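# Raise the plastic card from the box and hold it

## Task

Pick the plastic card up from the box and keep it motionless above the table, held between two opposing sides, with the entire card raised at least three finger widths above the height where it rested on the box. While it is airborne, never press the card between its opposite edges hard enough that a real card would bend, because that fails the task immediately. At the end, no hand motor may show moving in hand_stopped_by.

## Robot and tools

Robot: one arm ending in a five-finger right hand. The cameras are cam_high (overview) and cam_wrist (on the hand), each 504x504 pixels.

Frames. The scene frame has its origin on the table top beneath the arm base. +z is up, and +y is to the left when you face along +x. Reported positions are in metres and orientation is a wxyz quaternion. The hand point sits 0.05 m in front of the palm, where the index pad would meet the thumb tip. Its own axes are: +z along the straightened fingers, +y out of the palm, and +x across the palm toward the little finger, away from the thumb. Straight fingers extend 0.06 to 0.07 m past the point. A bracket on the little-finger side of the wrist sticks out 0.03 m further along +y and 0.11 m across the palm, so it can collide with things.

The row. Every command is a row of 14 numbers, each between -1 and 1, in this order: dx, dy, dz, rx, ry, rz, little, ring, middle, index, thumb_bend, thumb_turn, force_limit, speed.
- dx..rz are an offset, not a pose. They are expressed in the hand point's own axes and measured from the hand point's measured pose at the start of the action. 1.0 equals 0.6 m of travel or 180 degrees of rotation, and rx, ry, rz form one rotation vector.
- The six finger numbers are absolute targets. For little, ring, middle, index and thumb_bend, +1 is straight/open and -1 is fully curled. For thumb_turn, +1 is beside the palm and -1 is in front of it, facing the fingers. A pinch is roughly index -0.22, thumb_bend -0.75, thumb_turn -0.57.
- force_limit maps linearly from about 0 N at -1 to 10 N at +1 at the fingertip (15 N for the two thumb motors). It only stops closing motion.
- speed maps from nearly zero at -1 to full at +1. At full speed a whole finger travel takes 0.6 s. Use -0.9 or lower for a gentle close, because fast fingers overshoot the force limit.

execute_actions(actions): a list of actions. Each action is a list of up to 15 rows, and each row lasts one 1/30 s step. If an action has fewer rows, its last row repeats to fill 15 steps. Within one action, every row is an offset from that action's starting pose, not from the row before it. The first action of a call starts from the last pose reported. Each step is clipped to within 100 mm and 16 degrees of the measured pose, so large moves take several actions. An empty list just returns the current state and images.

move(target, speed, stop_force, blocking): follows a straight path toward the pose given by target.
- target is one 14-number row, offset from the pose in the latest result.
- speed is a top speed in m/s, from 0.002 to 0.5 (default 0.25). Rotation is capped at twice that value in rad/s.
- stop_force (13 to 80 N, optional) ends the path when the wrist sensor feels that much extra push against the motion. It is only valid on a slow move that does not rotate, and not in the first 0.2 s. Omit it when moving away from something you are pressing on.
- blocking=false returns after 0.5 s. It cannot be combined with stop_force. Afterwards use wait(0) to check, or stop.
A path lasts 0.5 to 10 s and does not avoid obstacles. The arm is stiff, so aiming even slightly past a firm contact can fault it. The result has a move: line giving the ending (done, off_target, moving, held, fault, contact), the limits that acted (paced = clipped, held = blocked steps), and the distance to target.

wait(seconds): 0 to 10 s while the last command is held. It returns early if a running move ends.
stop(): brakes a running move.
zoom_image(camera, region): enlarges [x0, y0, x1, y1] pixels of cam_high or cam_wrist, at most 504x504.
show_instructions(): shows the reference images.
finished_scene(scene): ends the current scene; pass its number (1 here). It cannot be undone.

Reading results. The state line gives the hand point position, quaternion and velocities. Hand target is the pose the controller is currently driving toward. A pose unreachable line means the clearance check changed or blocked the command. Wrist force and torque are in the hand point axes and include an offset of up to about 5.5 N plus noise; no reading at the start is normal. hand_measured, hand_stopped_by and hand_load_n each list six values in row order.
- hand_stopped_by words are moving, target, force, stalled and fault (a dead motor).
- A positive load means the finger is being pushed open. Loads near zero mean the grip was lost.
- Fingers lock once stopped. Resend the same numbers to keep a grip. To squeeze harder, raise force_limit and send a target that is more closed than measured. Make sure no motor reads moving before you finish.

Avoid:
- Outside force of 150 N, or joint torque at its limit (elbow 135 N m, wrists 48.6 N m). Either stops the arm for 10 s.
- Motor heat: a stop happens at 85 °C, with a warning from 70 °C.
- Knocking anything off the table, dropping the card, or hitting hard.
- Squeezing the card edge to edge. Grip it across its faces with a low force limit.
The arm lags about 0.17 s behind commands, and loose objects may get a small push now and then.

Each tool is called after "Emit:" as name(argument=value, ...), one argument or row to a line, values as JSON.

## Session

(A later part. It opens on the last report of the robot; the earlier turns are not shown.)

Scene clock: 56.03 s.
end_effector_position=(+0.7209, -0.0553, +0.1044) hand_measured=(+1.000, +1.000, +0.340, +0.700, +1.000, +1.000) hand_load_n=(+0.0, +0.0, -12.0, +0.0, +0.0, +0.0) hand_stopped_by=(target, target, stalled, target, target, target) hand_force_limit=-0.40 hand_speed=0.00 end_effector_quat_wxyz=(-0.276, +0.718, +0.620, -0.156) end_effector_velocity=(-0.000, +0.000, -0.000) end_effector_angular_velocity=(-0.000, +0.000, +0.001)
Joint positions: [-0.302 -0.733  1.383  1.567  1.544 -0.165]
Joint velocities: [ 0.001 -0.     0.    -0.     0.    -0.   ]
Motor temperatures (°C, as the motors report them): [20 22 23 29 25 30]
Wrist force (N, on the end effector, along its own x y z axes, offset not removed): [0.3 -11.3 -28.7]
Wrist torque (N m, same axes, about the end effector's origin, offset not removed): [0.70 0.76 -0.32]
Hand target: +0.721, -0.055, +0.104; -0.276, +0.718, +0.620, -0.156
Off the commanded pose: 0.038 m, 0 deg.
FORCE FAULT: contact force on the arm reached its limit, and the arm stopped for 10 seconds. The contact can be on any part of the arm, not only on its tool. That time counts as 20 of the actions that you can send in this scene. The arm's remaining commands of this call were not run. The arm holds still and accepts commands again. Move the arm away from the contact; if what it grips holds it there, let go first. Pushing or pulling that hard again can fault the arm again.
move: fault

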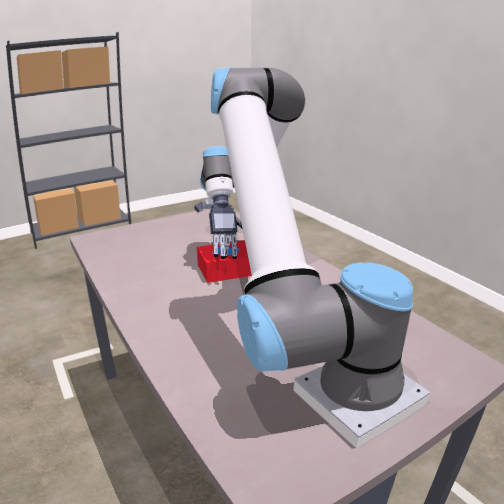

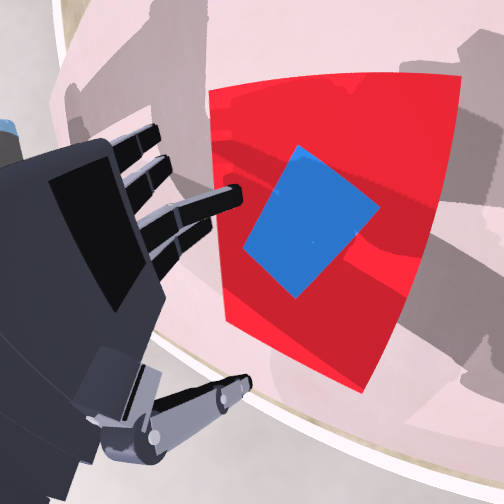

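Emit:
move(
  target=[0,-0.03,-0.04,0,0,0,-1,-1,0.5,0.5,1,1,-0.4,0],
  speed=0.05,
)

Emit:
move(
  target=[0,0.062,-0.045,0,0,0,-1,-1,0.5,0.5,1,1,-0.4,0],
  speed=0.05,
)

Emit:
move(
  target=[0,0.04,0.05,0,0,0,-1,-1,0.5,0.5,1,1,-0.4,0],
  speed=0.005,
  stop_force=13,
)

Scene clock: 58.67 s.
end_effector_position=(+0.7201, -0.0589, +0.1342) hand_measured=(-1.000, -1.000, +0.500, +0.500, +1.000, +1.000) hand_load_n=(+0.0, +0.0, +0.0, +0.0, +0.0, +0.0) hand_stopped_by=(target, target, target, target, target, target) hand_force_limit=-0.40 hand_speed=0.00 end_effector_quat_wxyz=(-0.276, +0.718, +0.620, -0.156) end_effector_velocity=(+0.000, +0.001, +0.000) end_effector_angular_velocity=(-0.000, -0.000, +0.001)
Joint positions: [-0.307 -0.763  1.377  1.603  1.547 -0.168]
Joint velocities: [ 0.001 -0.    -0.     0.     0.     0.   ]
Motor temperatures (°C, as the motors report them): [20 22 23 29 25 30]
Wrist force (N, on the end effector, along its own x y z axes, offset not removed): [0.3 -3.2 -2.4]
Wrist torque (N m, same axes, about the end effector's origin, offset not removed): [-0.12 0.52 -0.38]
Hand target: +0.720, -0.059, +0.134; -0.276, +0.718, +0.620, -0.156
Off the commanded pose: 0.000 m, 0 deg.
move: done

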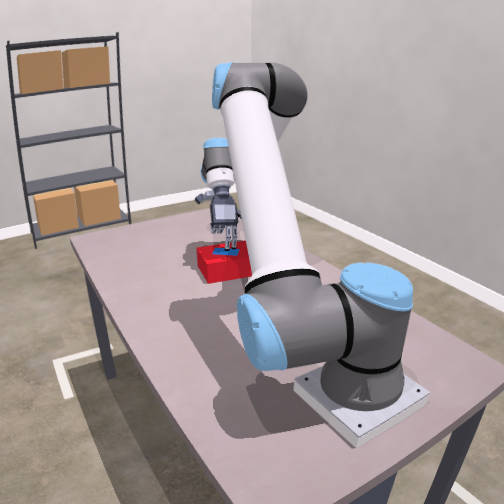

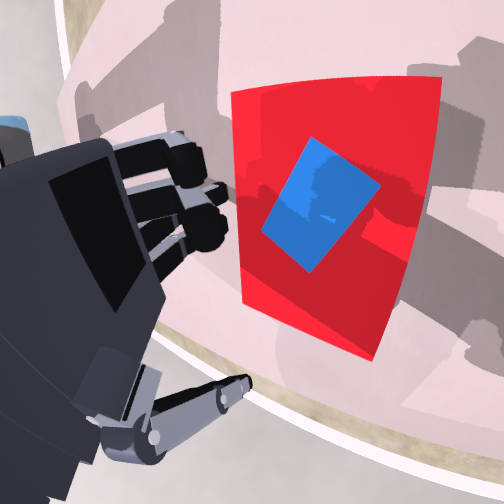

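Scene clock: 59.97 s.
end_effector_position=(+0.7651, -0.0672, +0.1338) hand_measured=(-1.000, -1.000, +0.500, +0.500, +1.000, +1.000) hand_load_n=(+0.0, +0.0, +0.0, +0.0, +0.0, +0.0) hand_stopped_by=(target, target, target, target, target, target) hand_force_limit=-0.40 hand_speed=0.00 end_effector_quat_wxyz=(-0.276, +0.718, +0.620, -0.156) end_effector_velocity=(+0.002, +0.000, +0.001) end_effector_angular_velocity=(+0.000, -0.000, +0.001)
Joint positions: [-0.3   -0.697  1.249  1.665  1.543 -0.163]
Joint velocities: [ 0.001  0.002 -0.005  0.003 -0.     0.   ]
Motor temperatures (°C, as the motors report them): [20 22 23 29 25 30]
Wrist force (N, on the end effector, along its own x y z axes, offset not removed): [-0.3 -1.4 -3.1]
Wrist torque (N m, same axes, about the end effector's origin, offset not removed): [0.14 0.53 -0.36]
Hand target: +0.765, -0.067, +0.134; -0.276, +0.718, +0.620, -0.156
Off the commanded pose: 0.000 m, 0 deg.
move: done

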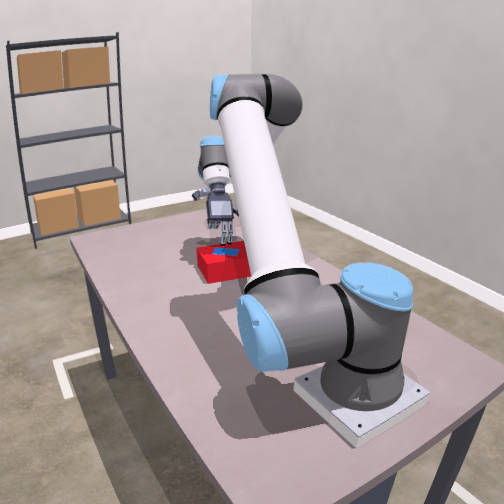

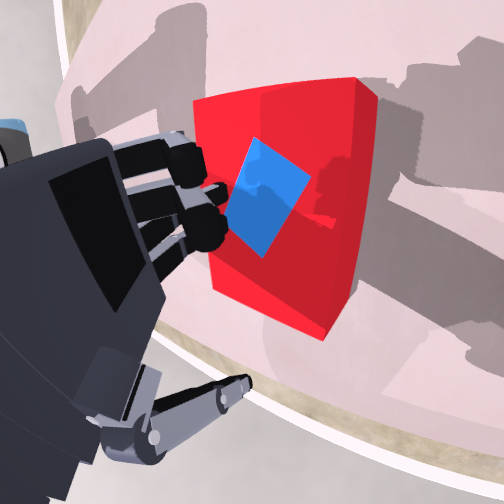

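Scene clock: 65.87 s.
end_effector_position=(+0.7667, -0.0641, +0.1064) hand_measured=(-1.000, -1.000, +0.500, +0.500, +1.000, +1.000) hand_load_n=(+0.0, +0.0, +0.5, +0.0, +0.0, +0.0) hand_stopped_by=(target, target, target, target, target, target) hand_force_limit=-0.40 hand_speed=0.00 end_effector_quat_wxyz=(-0.276, +0.718, +0.620, -0.156) end_effector_velocity=(-0.000, -0.000, +0.001) end_effector_angular_velocity=(+0.000, -0.000, -0.000)
Joint positions: [-0.296 -0.67   1.252  1.635  1.54  -0.16 ]
Joint velocities: [-0.    -0.001 -0.     0.001 -0.    -0.   ]
Motor temperatures (°C, as the motors report them): [20 22 23 29 25 30]
Wrist force (N, on the end effector, along its own x y z axes, offset not removed): [-0.4 -15.8 -22.1]
Wrist torque (N m, same axes, about the end effector's origin, offset not removed): [1.25 0.74 -0.45]
Hand target: +0.767, -0.064, +0.107; -0.276, +0.718, +0.620, -0.156
Off the commanded pose: 0.011 m, 0 deg.
move: contact

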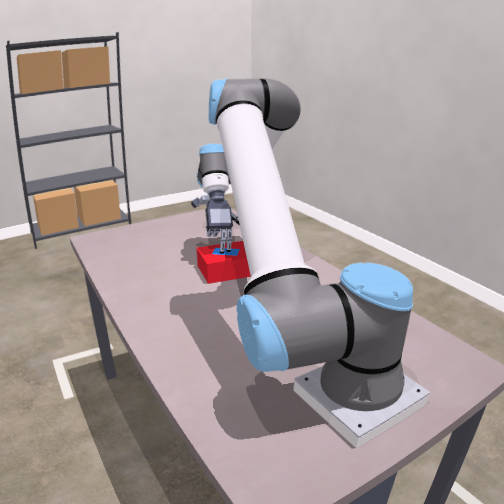

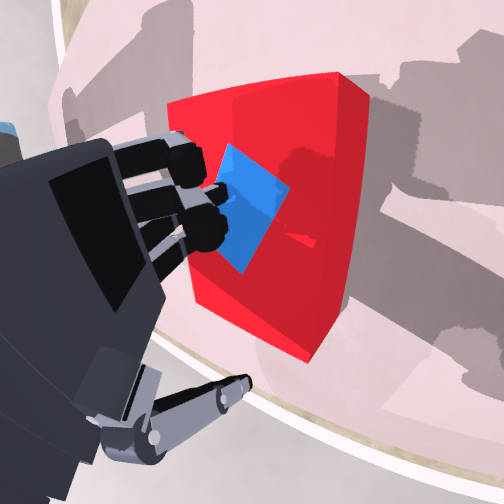

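Emit:
move(
  target=[0,-0.003,-0.004,0,0,0,-1,-1,0.5,0.5,1,1,-0.4,-0.8],
  speed=0.01,
)

Emit:
execute_actions(
  actions=[
    [[0,0,0,0,0,0,-1,-1,0.1,0.1,1,1,-0.4,-0.8]],
    [[0,0,0,0,0,0,-1,-1,0.1,0.1,1,1,-0.4,-0.8]],
    [[0,0,0,0,0,0,-1,-1,0.1,0.1,1,1,-0.4,-0.8]],
  ],
)

Emit:
move(
  target=[0,-0.093,0.068,0,0,0,-1,-1,0.1,0.1,1,1,-0.4,-0.8],
  speed=0.03,
)

Scene clock: 67.67 s.
end_effector_position=(+0.7666, -0.0644, +0.1093) hand_measured=(-1.000, -1.000, +0.500, +0.500, +1.000, +1.000) hand_load_n=(+0.0, +0.0, +0.0, +0.0, +0.0, +0.0) hand_stopped_by=(target, target, target, target, target, target) hand_force_limit=-0.40 hand_speed=-0.80 end_effector_quat_wxyz=(-0.276, +0.718, +0.620, -0.156) end_effector_velocity=(-0.000, -0.001, +0.000) end_effector_angular_velocity=(+0.000, +0.001, -0.001)
Joint positions: [-0.297 -0.673  1.251  1.638  1.541 -0.16 ]
Joint velocities: [-0.002 -0.     0.     0.001  0.    -0.   ]
Motor temperatures (°C, as the motors report them): [20 22 23 29 25 30]
Wrist force (N, on the end effector, along its own x y z axes, offset not removed): [-0.4 -2.6 -3.8]
Wrist torque (N m, same axes, about the end effector's origin, offset not removed): [0.01 0.59 -0.35]
Hand target: +0.767, -0.064, +0.109; -0.276, +0.718, +0.620, -0.156
Off the commanded pose: 0.000 m, 0 deg.
move: done

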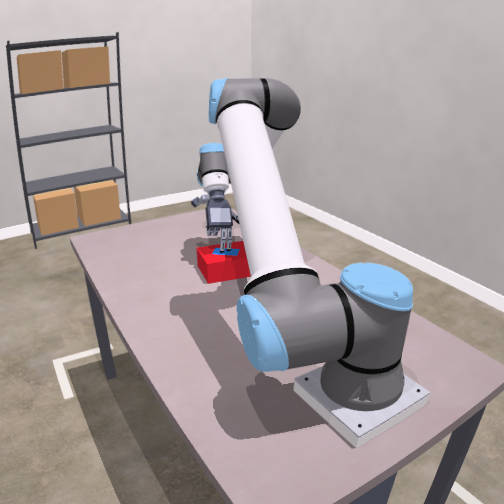

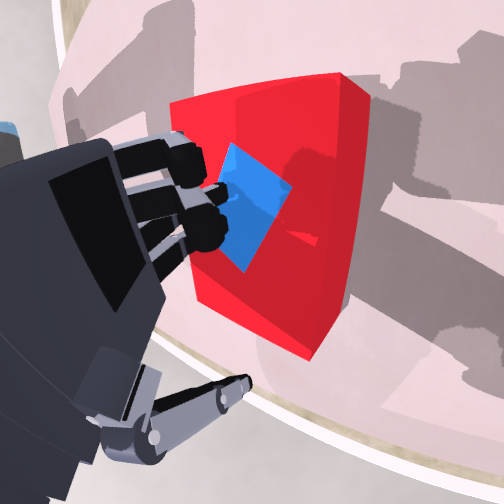

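Scene clock: 69.17 s.
end_effector_position=(+0.7666, -0.0644, +0.1093) hand_measured=(-1.000, -1.000, +0.100, +0.100, +1.000, +1.000) hand_load_n=(+0.0, +0.0, +0.0, +0.0, +0.0, +0.0) hand_stopped_by=(target, target, target, target, target, target) hand_force_limit=-0.40 hand_speed=-0.80 end_effector_quat_wxyz=(-0.276, +0.718, +0.620, -0.156) end_effector_velocity=(+0.000, +0.000, +0.001) end_effector_angular_velocity=(-0.000, -0.001, +0.000)
Joint positions: [-0.297 -0.673  1.251  1.638  1.541 -0.16 ]
Joint velocities: [ 0.    -0.001 -0.    -0.     0.    -0.   ]
Motor temperatures (°C, as the motors report them): [20 22 23 29 25 30]
Wrist force (N, on the end effector, along its own x y z axes, offset not removed): [1.6 -1.5 -2.6]
Wrist torque (N m, same axes, about the end effector's origin, offset not removed): [0.11 0.31 -0.17]
Hand target: +0.767, -0.064, +0.109; -0.276, +0.718, +0.620, -0.156
Off the commanded pose: 0.000 m, 0 deg.

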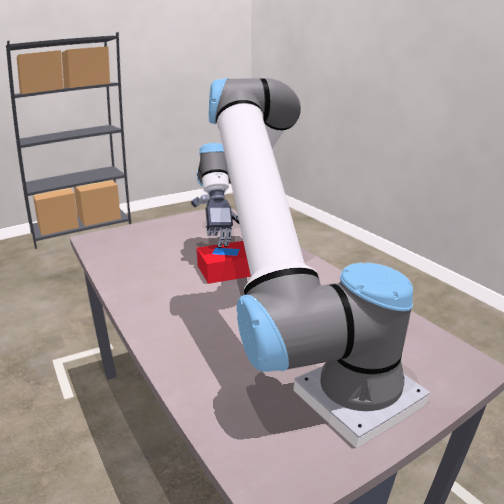

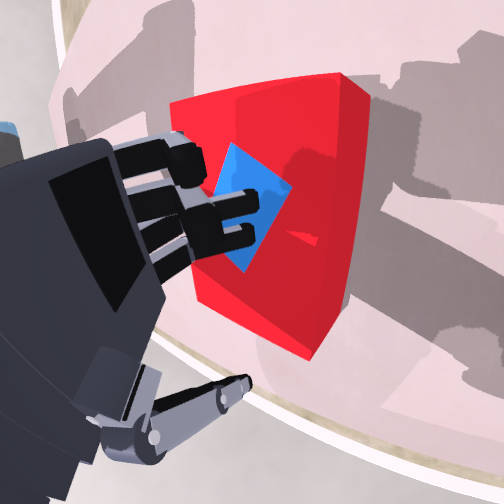

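Scene clock: 71.80 s.
end_effector_position=(+0.6988, -0.0518, +0.1097) hand_measured=(-1.000, -1.000, +0.100, +0.100, +1.000, +1.000) hand_load_n=(+0.0, +0.0, +0.0, +0.0, +0.0, +0.0) hand_stopped_by=(target, target, target, target, target, target) hand_force_limit=-0.40 hand_speed=-0.80 end_effector_quat_wxyz=(-0.276, +0.718, +0.620, -0.156) end_effector_velocity=(-0.002, -0.000, -0.000) end_effector_angular_velocity=(+0.000, +0.000, -0.001)
Joint positions: [-0.306 -0.768  1.441  1.544  1.546 -0.168]
Joint velocities: [-0.001 -0.002  0.005 -0.002 -0.    -0.   ]
Motor temperatures (°C, as the motors report them): [20 22 23 29 25 30]
Wrist force (N, on the end effector, along its own x y z axes, offset not removed): [2.5 -1.7 -1.6]
Wrist torque (N m, same axes, about the end effector's origin, offset not removed): [0.04 0.00 -0.13]
Hand target: +0.699, -0.052, +0.110; -0.276, +0.718, +0.620, -0.156
Off the commanded pose: 0.000 m, 0 deg.
move: done

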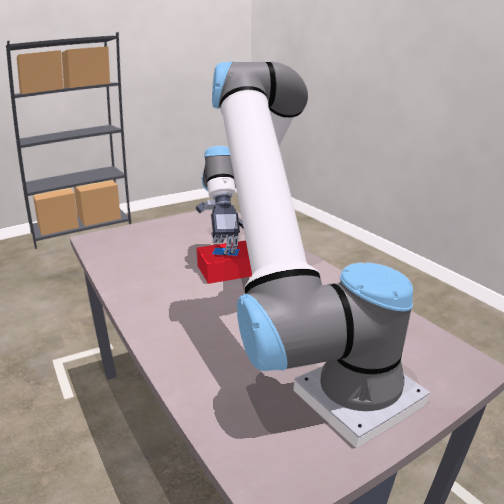

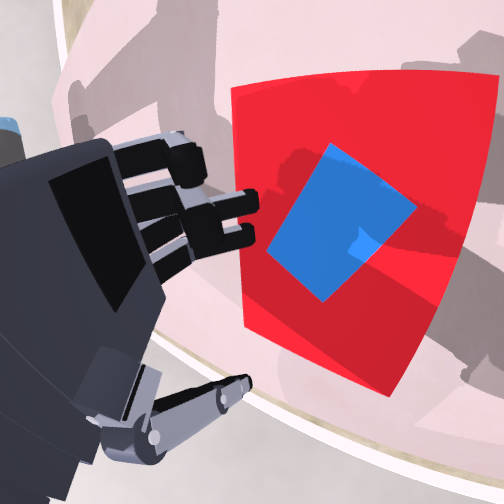

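Emit:
move(
  target=[0,0.085,-0.075,0,0,0,-1,-1,0.5,0.5,1,1,-0.4,0],
  speed=0.06,
)

Emit:
move(
  target=[0,0.03,0.04,0,0,0,-1,-1,0.5,0.5,1,1,-0.4,0],
  speed=0.003,
  stop_force=13,
)

Emit:
wait(
  seconds=1,
)

Emit:
move(
  target=[0,-0.093,0.067,0,0,0,-1,-1,0.5,0.5,1,1,-0.4,0],
  speed=0.02,
)

Scene clock: 74.50 s.
end_effector_position=(+0.7652, -0.0649, +0.1155) hand_measured=(-1.000, -1.000, +0.500, +0.500, +1.000, +1.000) hand_load_n=(+0.0, +0.0, +0.0, +0.0, +0.0, +0.0) hand_stopped_by=(target, target, target, target, target, target) hand_force_limit=-0.40 hand_speed=0.00 end_effector_quat_wxyz=(-0.276, +0.718, +0.620, -0.156) end_effector_velocity=(+0.001, -0.001, -0.001) end_effector_angular_velocity=(+0.001, +0.002, -0.001)
Joint positions: [-0.298 -0.68   1.254  1.643  1.541 -0.161]
Joint velocities: [-0.001  0.004 -0.005  0.003 -0.     0.   ]
Motor temperatures (°C, as the motors report them): [20 22 23 29 25 30]
Wrist force (N, on the end effector, along its own x y z axes, offset not removed): [-1.9 -3.9 -2.3]
Wrist torque (N m, same axes, about the end effector's origin, offset not removed): [-0.32 0.89 -0.44]
Hand target: +0.765, -0.065, +0.115; -0.276, +0.718, +0.620, -0.156
Off the commanded pose: 0.000 m, 0 deg.
move: done

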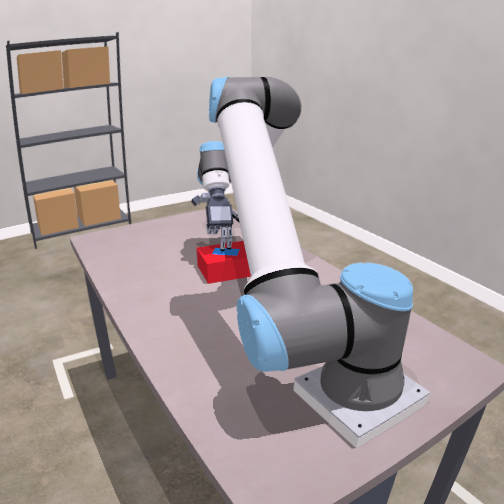

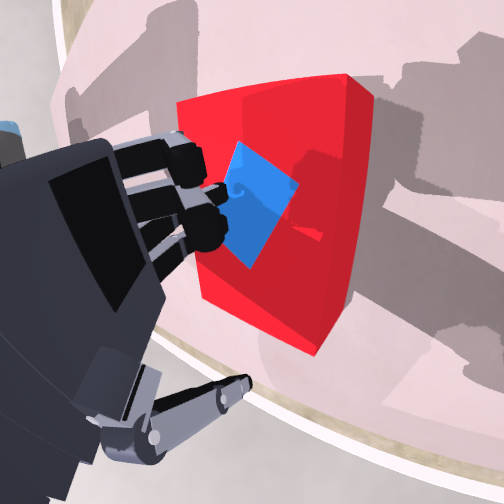

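Scene clock: 77.83 s.
end_effector_position=(+0.7654, -0.0639, +0.1066) hand_measured=(-1.000, -1.000, +0.500, +0.500, +1.000, +1.000) hand_load_n=(+0.0, +0.0, +0.0, +0.0, +0.0, +0.0) hand_stopped_by=(target, target, target, target, target, target) hand_force_limit=-0.40 hand_speed=0.00 end_effector_quat_wxyz=(-0.276, +0.718, +0.620, -0.156) end_effector_velocity=(-0.001, -0.000, -0.001) end_effector_angular_velocity=(+0.001, +0.002, -0.000)
Joint positions: [-0.296 -0.672  1.255  1.633  1.54  -0.16 ]
Joint velocities: [-0.     0.001  0.001  0.001 -0.    -0.   ]
Motor temperatures (°C, as the motors report them): [20 22 23 29 25 30]
Wrist force (N, on the end effector, along its own x y z axes, offset not removed): [1.5 -12.9 -16.7]
Wrist torque (N m, same axes, about the end effector's origin, offset not removed): [0.70 0.41 -0.46]
Hand target: +0.765, -0.064, +0.107; -0.276, +0.718, +0.620, -0.156
Off the commanded pose: 0.021 m, 0 deg.
move: contact

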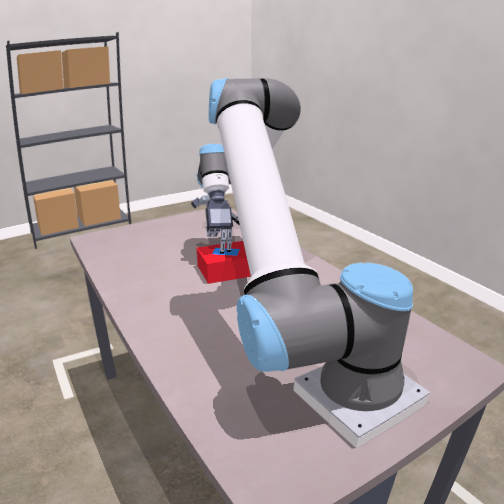

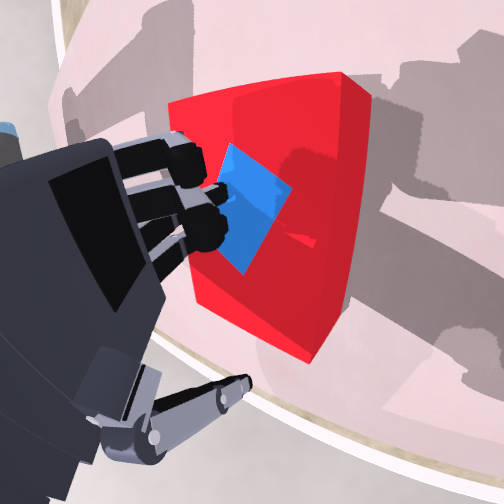

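Scene clock: 78.83 s.
end_effector_position=(+0.7654, -0.0638, +0.1068) hand_measured=(-1.000, -1.000, +0.500, +0.500, +1.000, +1.000) hand_load_n=(+0.0, +0.0, +0.0, +0.0, +0.0, +0.0) hand_stopped_by=(target, target, target, target, target, target) hand_force_limit=-0.40 hand_speed=0.00 end_effector_quat_wxyz=(-0.276, +0.718, +0.620, -0.156) end_effector_velocity=(-0.000, +0.001, +0.000) end_effector_angular_velocity=(-0.000, +0.001, +0.001)
Joint positions: [-0.296 -0.672  1.255  1.633  1.54  -0.16 ]
Joint velocities: [ 0.001 -0.     0.     0.     0.     0.   ]
Motor temperatures (°C, as the motors report them): [20 22 23 29 25 30]
Wrist force (N, on the end effector, along its own x y z axes, offset not removed): [1.0 -9.1 -15.2]
Wrist torque (N m, same axes, about the end effector's origin, offset not removed): [0.79 0.45 -0.27]
Hand target: +0.765, -0.064, +0.107; -0.276, +0.718, +0.620, -0.156
Off the commanded pose: 0.021 m, 0 deg.
wait: 1.00 s; at rest by 0.17 s

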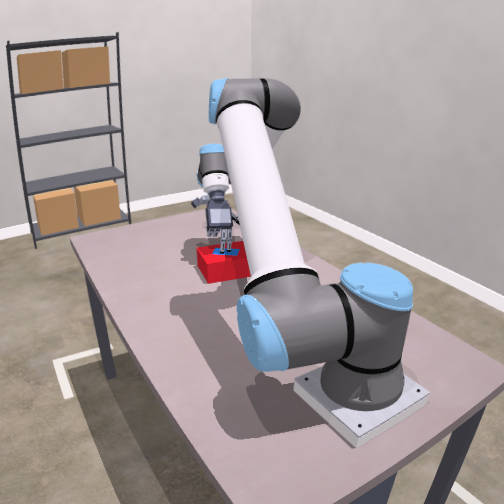

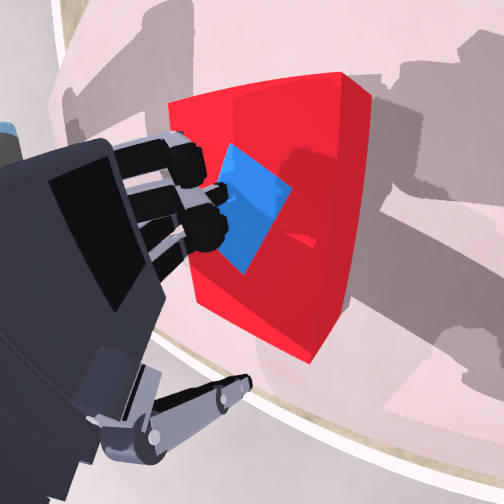

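Scene clock: 82.57 s.
end_effector_position=(+0.6979, -0.0514, +0.1076) hand_measured=(-1.000, -1.000, +0.500, +0.500, +1.000, +1.000) hand_load_n=(+0.0, +0.0, +0.0, +0.0, +0.0, +0.0) hand_stopped_by=(target, target, target, target, target, target) hand_force_limit=-0.40 hand_speed=0.00 end_effector_quat_wxyz=(-0.276, +0.718, +0.620, -0.156) end_effector_velocity=(-0.002, -0.000, -0.000) end_effector_angular_velocity=(+0.000, +0.001, -0.001)
Joint positions: [-0.306 -0.767  1.444  1.54   1.546 -0.168]
Joint velocities: [-0.001 -0.001  0.004 -0.002  0.    -0.   ]
Motor temperatures (°C, as the motors report them): [20 22 23 29 25 30]
Wrist force (N, on the end effector, along its own x y z axes, offset not removed): [2.3 -0.7 -3.8]
Wrist torque (N m, same axes, about the end effector's origin, offset not removed): [0.28 0.18 -0.18]
Hand target: +0.698, -0.051, +0.108; -0.276, +0.718, +0.620, -0.156
Off the commanded pose: 0.000 m, 0 deg.
move: done

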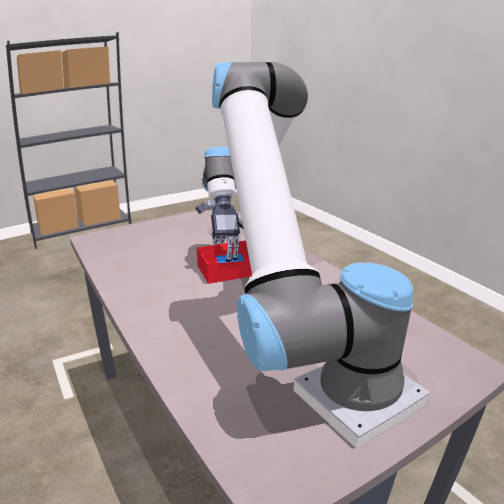

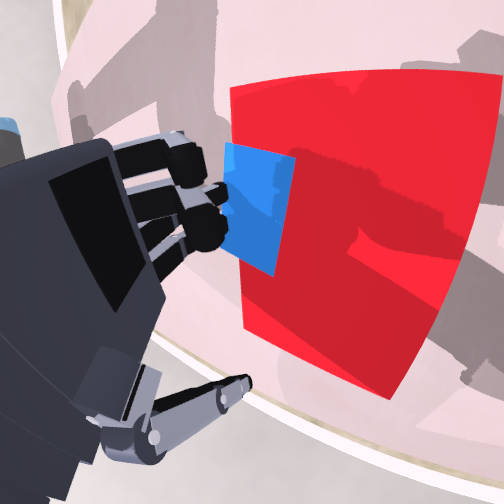

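Emit:
move(
  target=[0,-0.04,-0.05,0,0,0,-1,-1,0.5,0.5,1,1,-0.4,0],
  speed=0.04,
)

Emit:
move(
  target=[0,-0.17,0.12,-0.25,0,0,-1,-1,-1,0.3,-0.75,-0.57,0.5,0],
  speed=0.15,
)

Scene clock: 84.43 s.
end_effector_position=(+0.6957, -0.0557, +0.1455) hand_measured=(-1.000, -1.000, +0.500, +0.500, +1.000, +1.000) hand_load_n=(+0.0, +0.0, +0.0, +0.0, +0.0, +0.0) hand_stopped_by=(target, target, target, target, target, target) hand_force_limit=-0.40 hand_speed=0.00 end_effector_quat_wxyz=(-0.276, +0.718, +0.620, -0.156) end_effector_velocity=(-0.001, -0.001, +0.001) end_effector_angular_velocity=(+0.000, +0.002, -0.001)
Joint positions: [-0.312 -0.808  1.439  1.586  1.55  -0.172]
Joint velocities: [-0.001 -0.002  0.001  0.003  0.001 -0.   ]
Motor temperatures (°C, as the motors report them): [20 22 23 29 25 30]
Wrist force (N, on the end effector, along its own x y z axes, offset not removed): [2.0 -0.8 -4.7]
Wrist torque (N m, same axes, about the end effector's origin, offset not removed): [0.41 0.35 -0.13]
Hand target: +0.696, -0.056, +0.146; -0.276, +0.718, +0.620, -0.156
Off the commanded pose: 0.000 m, 0 deg.
move: done

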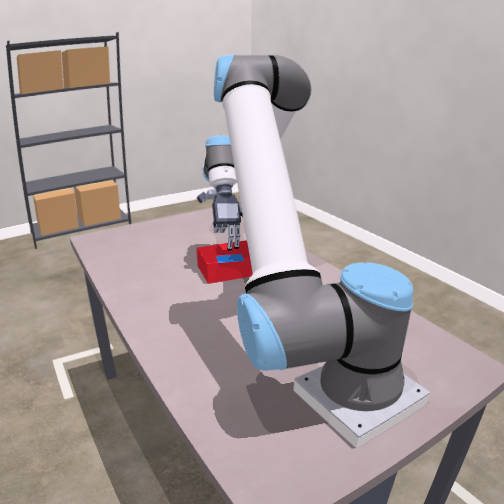

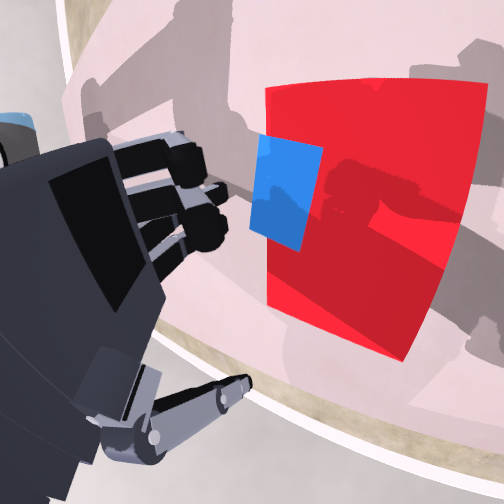

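Scene clock: 87.47 s.
end_effector_position=(+0.5732, -0.0333, +0.1486) hand_measured=(-1.000, -1.000, -1.000, +0.300, -0.750, -0.570) hand_load_n=(+0.0, +0.0, +0.0, +0.0, +0.0, +0.0) hand_stopped_by=(target, target, target, target, target, target) hand_force_limit=0.50 hand_speed=0.00 end_effector_quat_wxyz=(+0.019, +0.769, +0.632, +0.093) end_effector_velocity=(-0.001, +0.000, -0.001) end_effector_angular_velocity=(-0.001, -0.009, -0.001)
Joint positions: [-0.408 -1.325  2.087  0.69   1.422 -0.202]
Joint velocities: [-0.002 -0.003  0.007 -0.012 -0.003 -0.001]
Motor temperatures (°C, as the motors report them): [20 22 23 29 25 30]
Wrist force (N, on the end effector, along its own x y z axes, offset not removed): [1.6 -1.8 -1.6]
Wrist torque (N m, same axes, about the end effector's origin, offset not removed): [-0.05 0.20 -0.16]
Hand target: +0.573, -0.033, +0.149; +0.020, +0.769, +0.632, +0.094
Off the commanded pose: 0.001 m, 0 deg.
move: done

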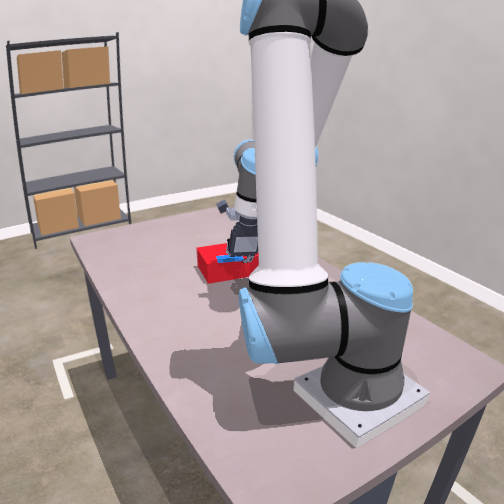

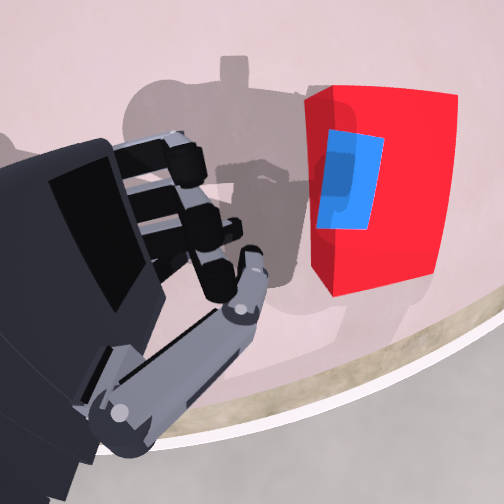

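Emit:
move(
  target=[0.06,0.03,0.08,0,0,0,-1,-1,-1,0.3,-0.75,-0.57,0.5,0],
  speed=0.06,
)

Scene clock: 89.43 s.
end_effector_position=(+0.6051, +0.0026, +0.1086) hand_measured=(-1.000, -1.000, -1.000, +0.300, -0.750, -0.570) hand_load_n=(+0.0, +0.0, +0.0, +0.0, +0.0, +0.0) hand_stopped_by=(target, target, target, target, target, target) hand_force_limit=0.50 hand_speed=0.00 end_effector_quat_wxyz=(+0.019, +0.769, +0.632, +0.094) end_effector_velocity=(+0.001, +0.002, -0.001) end_effector_angular_velocity=(-0.000, +0.000, +0.001)
Joint positions: [-0.311 -1.23   2.045  0.623  1.434 -0.105]
Joint velocities: [ 0.004  0.004 -0.002 -0.002  0.001  0.003]
Motor temperatures (°C, as the motors report them): [20 22 23 29 25 30]
Wrist force (N, on the end effector, along its own x y z axes, offset not removed): [-1.5 -0.5 -3.7]
Wrist torque (N m, same axes, about the end effector's origin, offset not removed): [0.27 0.72 -0.36]
Hand target: +0.605, +0.003, +0.108; +0.019, +0.769, +0.632, +0.094
Off the commanded pose: 0.000 m, 0 deg.
move: done

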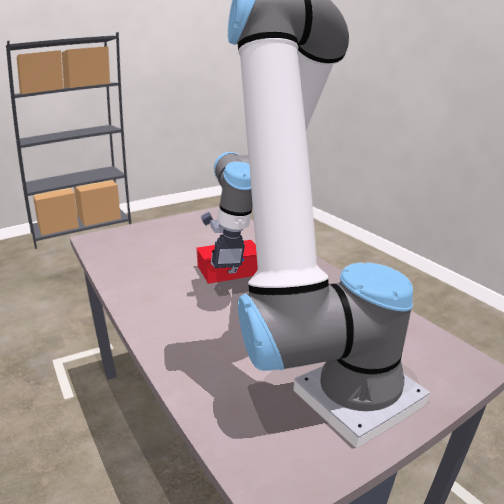

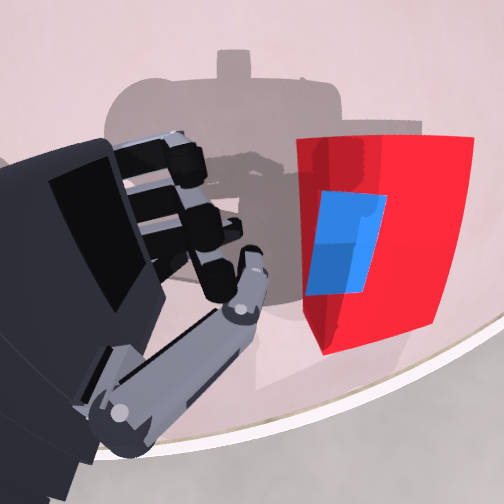

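Emit:
move(
  target=[0,0.06,0.017,0,0,0,-1,-1,-1,0.3,-0.75,-0.57,0.5,0],
  speed=0.03,
)

Scene clock: 91.37 s.
end_effector_position=(+0.6416, -0.0036, +0.1038) hand_measured=(-1.000, -1.000, -1.000, +0.300, -0.750, -0.570) hand_load_n=(+0.0, +0.0, +0.0, +0.0, +0.0, +0.0) hand_stopped_by=(target, target, target, target, target, target) hand_force_limit=0.50 hand_speed=0.00 end_effector_quat_wxyz=(+0.019, +0.769, +0.632, +0.094) end_effector_velocity=(+0.001, +0.001, -0.001) end_effector_angular_velocity=(+0.000, +0.001, +0.001)
Joint positions: [-0.301 -1.176  1.973  0.64   1.435 -0.095]
Joint velocities: [ 0.002  0.003 -0.003  0.001  0.     0.   ]
Motor temperatures (°C, as the motors report them): [20 22 23 29 25 30]
Wrist force (N, on the end effector, along its own x y z axes, offset not removed): [-1.1 -3.1 -4.3]
Wrist torque (N m, same axes, about the end effector's origin, offset not removed): [-0.04 0.65 -0.46]
Hand target: +0.642, -0.004, +0.104; +0.019, +0.769, +0.632, +0.094
Off the commanded pose: 0.000 m, 0 deg.
move: done

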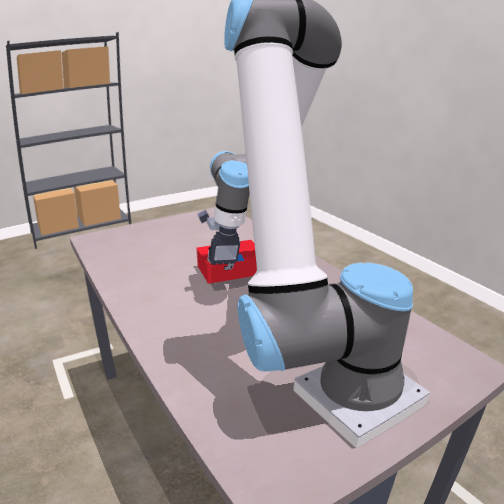

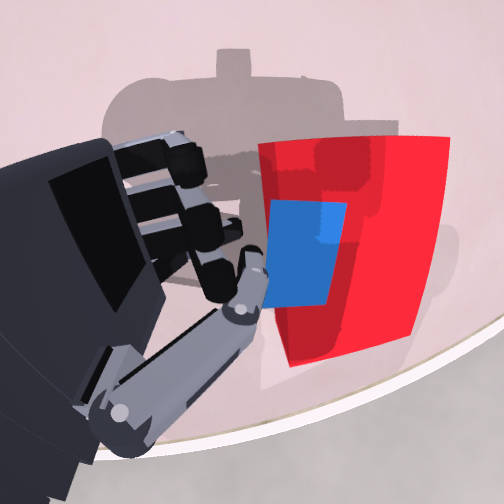

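Emit:
move(
  target=[0,0.03,0.01,0,0,0,-1,-1,-1,0.3,-0.75,-0.57,0.5,0],
  speed=0.02,
)

Emit:
execute_actions(
  actions=[
    [[0,0,0,0,0,0,-1,-1,-1,-0.5,-0.75,-0.57,0.3,-0.8]],
    [[0,0,0,0,0,0,-1,-1,-1,-0.5,-0.75,-0.57,0.3,-0.8]],
    [[0,0,0,0,0,0,-1,-1,-1,-0.5,-0.75,-0.57,0.3,-0.8]],
    [[0,0,0,0,0,0,-1,-1,-1,-0.5,-0.75,-0.57,0.3,-0.8]],
    [[0,0,0,0,0,0,-1,-1,-1,-0.5,-0.75,-0.57,0.3,-0.8]],
    [[0,0,0,0,0,0,-1,-1,-1,-0.5,-0.75,-0.57,0.3,-0.8]],
  ],
)

Emit:
move(
  target=[0,-0.05,-0.15,0,0,0,-1,-1,-1,-0.5,-0.75,-0.57,0.3,-0.8],
  speed=0.06,
)

Scene clock: 93.53 s.
end_effector_position=(+0.6599, -0.0066, +0.1006) hand_measured=(-1.000, -1.000, -1.000, +0.300, -0.750, -0.570) hand_load_n=(+0.0, +0.0, +0.0, +0.0, +0.0, +0.0) hand_stopped_by=(target, target, target, target, target, target) hand_force_limit=0.50 hand_speed=0.00 end_effector_quat_wxyz=(+0.019, +0.769, +0.632, +0.094) end_effector_velocity=(+0.002, -0.000, -0.001) end_effector_angular_velocity=(+0.000, +0.001, +0.000)
Joint positions: [-0.296 -1.149  1.937  0.648  1.436 -0.09 ]
Joint velocities: [ 0.001  0.003 -0.004  0.001 -0.     0.   ]
Motor temperatures (°C, as the motors report them): [20 22 23 29 25 30]
Wrist force (N, on the end effector, along its own x y z axes, offset not removed): [2.3 -2.1 -3.3]
Wrist torque (N m, same axes, about the end effector's origin, offset not removed): [0.03 0.15 -0.17]
Hand target: +0.660, -0.007, +0.101; +0.019, +0.769, +0.632, +0.094
Off the commanded pose: 0.000 m, 0 deg.
move: done

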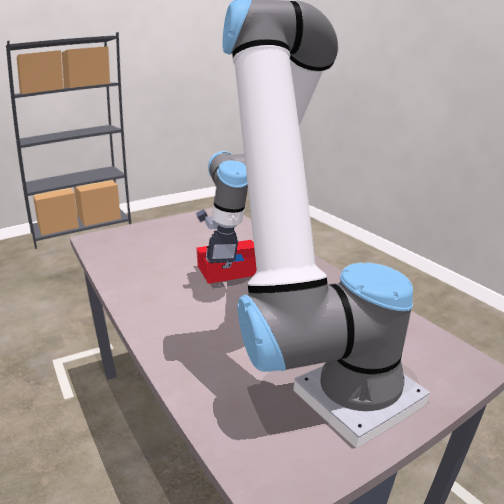

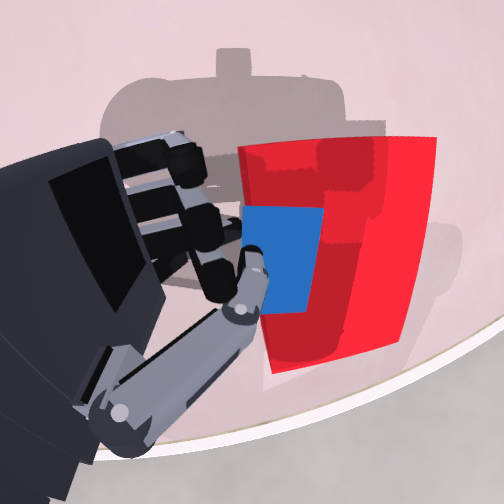

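Scene clock: 96.53 s.
end_effector_position=(+0.6599, -0.0066, +0.1006) hand_measured=(-1.000, -1.000, -1.000, -0.230, -0.750, -0.570) hand_load_n=(+0.0, +0.0, +0.0, +6.5, +0.0, +0.0) hand_stopped_by=(target, target, target, force, target, target) hand_force_limit=0.30 hand_speed=-0.80 end_effector_quat_wxyz=(+0.019, +0.769, +0.632, +0.094) end_effector_velocity=(+0.000, -0.001, -0.000) end_effector_angular_velocity=(+0.000, +0.000, -0.001)
Joint positions: [-0.296 -1.149  1.937  0.648  1.436 -0.09 ]
Joint velocities: [-0.001  0.001 -0.001  0.     0.    -0.   ]
Motor temperatures (°C, as the motors report them): [20 22 23 29 25 30]
Wrist force (N, on the end effector, along its own x y z axes, offset not removed): [1.6 0.3 -3.8]
Wrist torque (N m, same axes, about the end effector's origin, offset not removed): [0.48 0.34 -0.16]
Hand target: +0.660, -0.007, +0.101; +0.019, +0.769, +0.632, +0.094
Off the commanded pose: 0.000 m, 0 deg.

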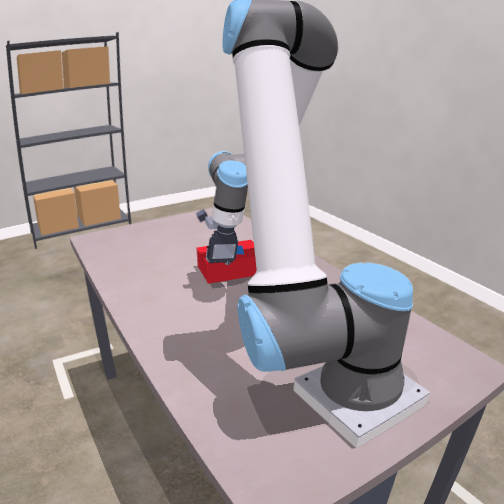

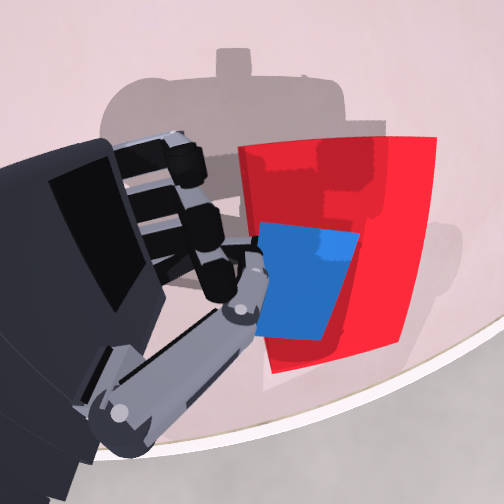

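Scene clock: 98.53 s.
end_effector_position=(+0.6159, -0.0088, +0.1845) hand_measured=(-1.000, -1.000, -1.000, -0.230, -0.750, -0.570) hand_load_n=(+0.0, +0.0, +0.0, +6.5, +0.0, +0.0) hand_stopped_by=(target, target, target, force, target, target) hand_force_limit=0.30 hand_speed=-0.80 end_effector_quat_wxyz=(+0.019, +0.769, +0.632, +0.094) end_effector_velocity=(-0.001, +0.000, +0.002) end_effector_angular_velocity=(-0.000, -0.001, +0.000)
Joint positions: [-0.326 -1.308  1.976  0.771  1.432 -0.121]
Joint velocities: [-0.    -0.004  0.     0.002 -0.    -0.001]
Motor temperatures (°C, as the motors report them): [20 22 23 29 25 30]
Wrist force (N, on the end effector, along its own x y z axes, offset not removed): [2.9 -0.9 -2.8]
Wrist torque (N m, same axes, about the end effector's origin, offset not removed): [0.20 -0.01 -0.09]
Hand target: +0.616, -0.009, +0.185; +0.019, +0.769, +0.632, +0.094
Off the commanded pose: 0.000 m, 0 deg.
move: done

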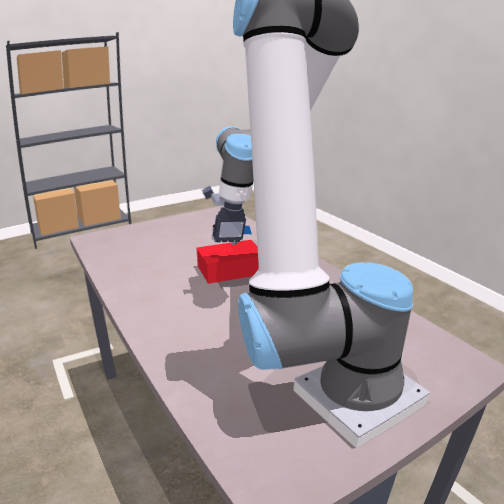

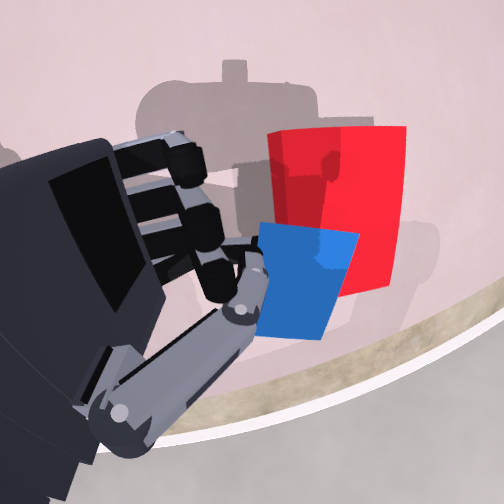

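Emit:
finished_scene(
  scene=2,
)

The scene is finished: the task was done.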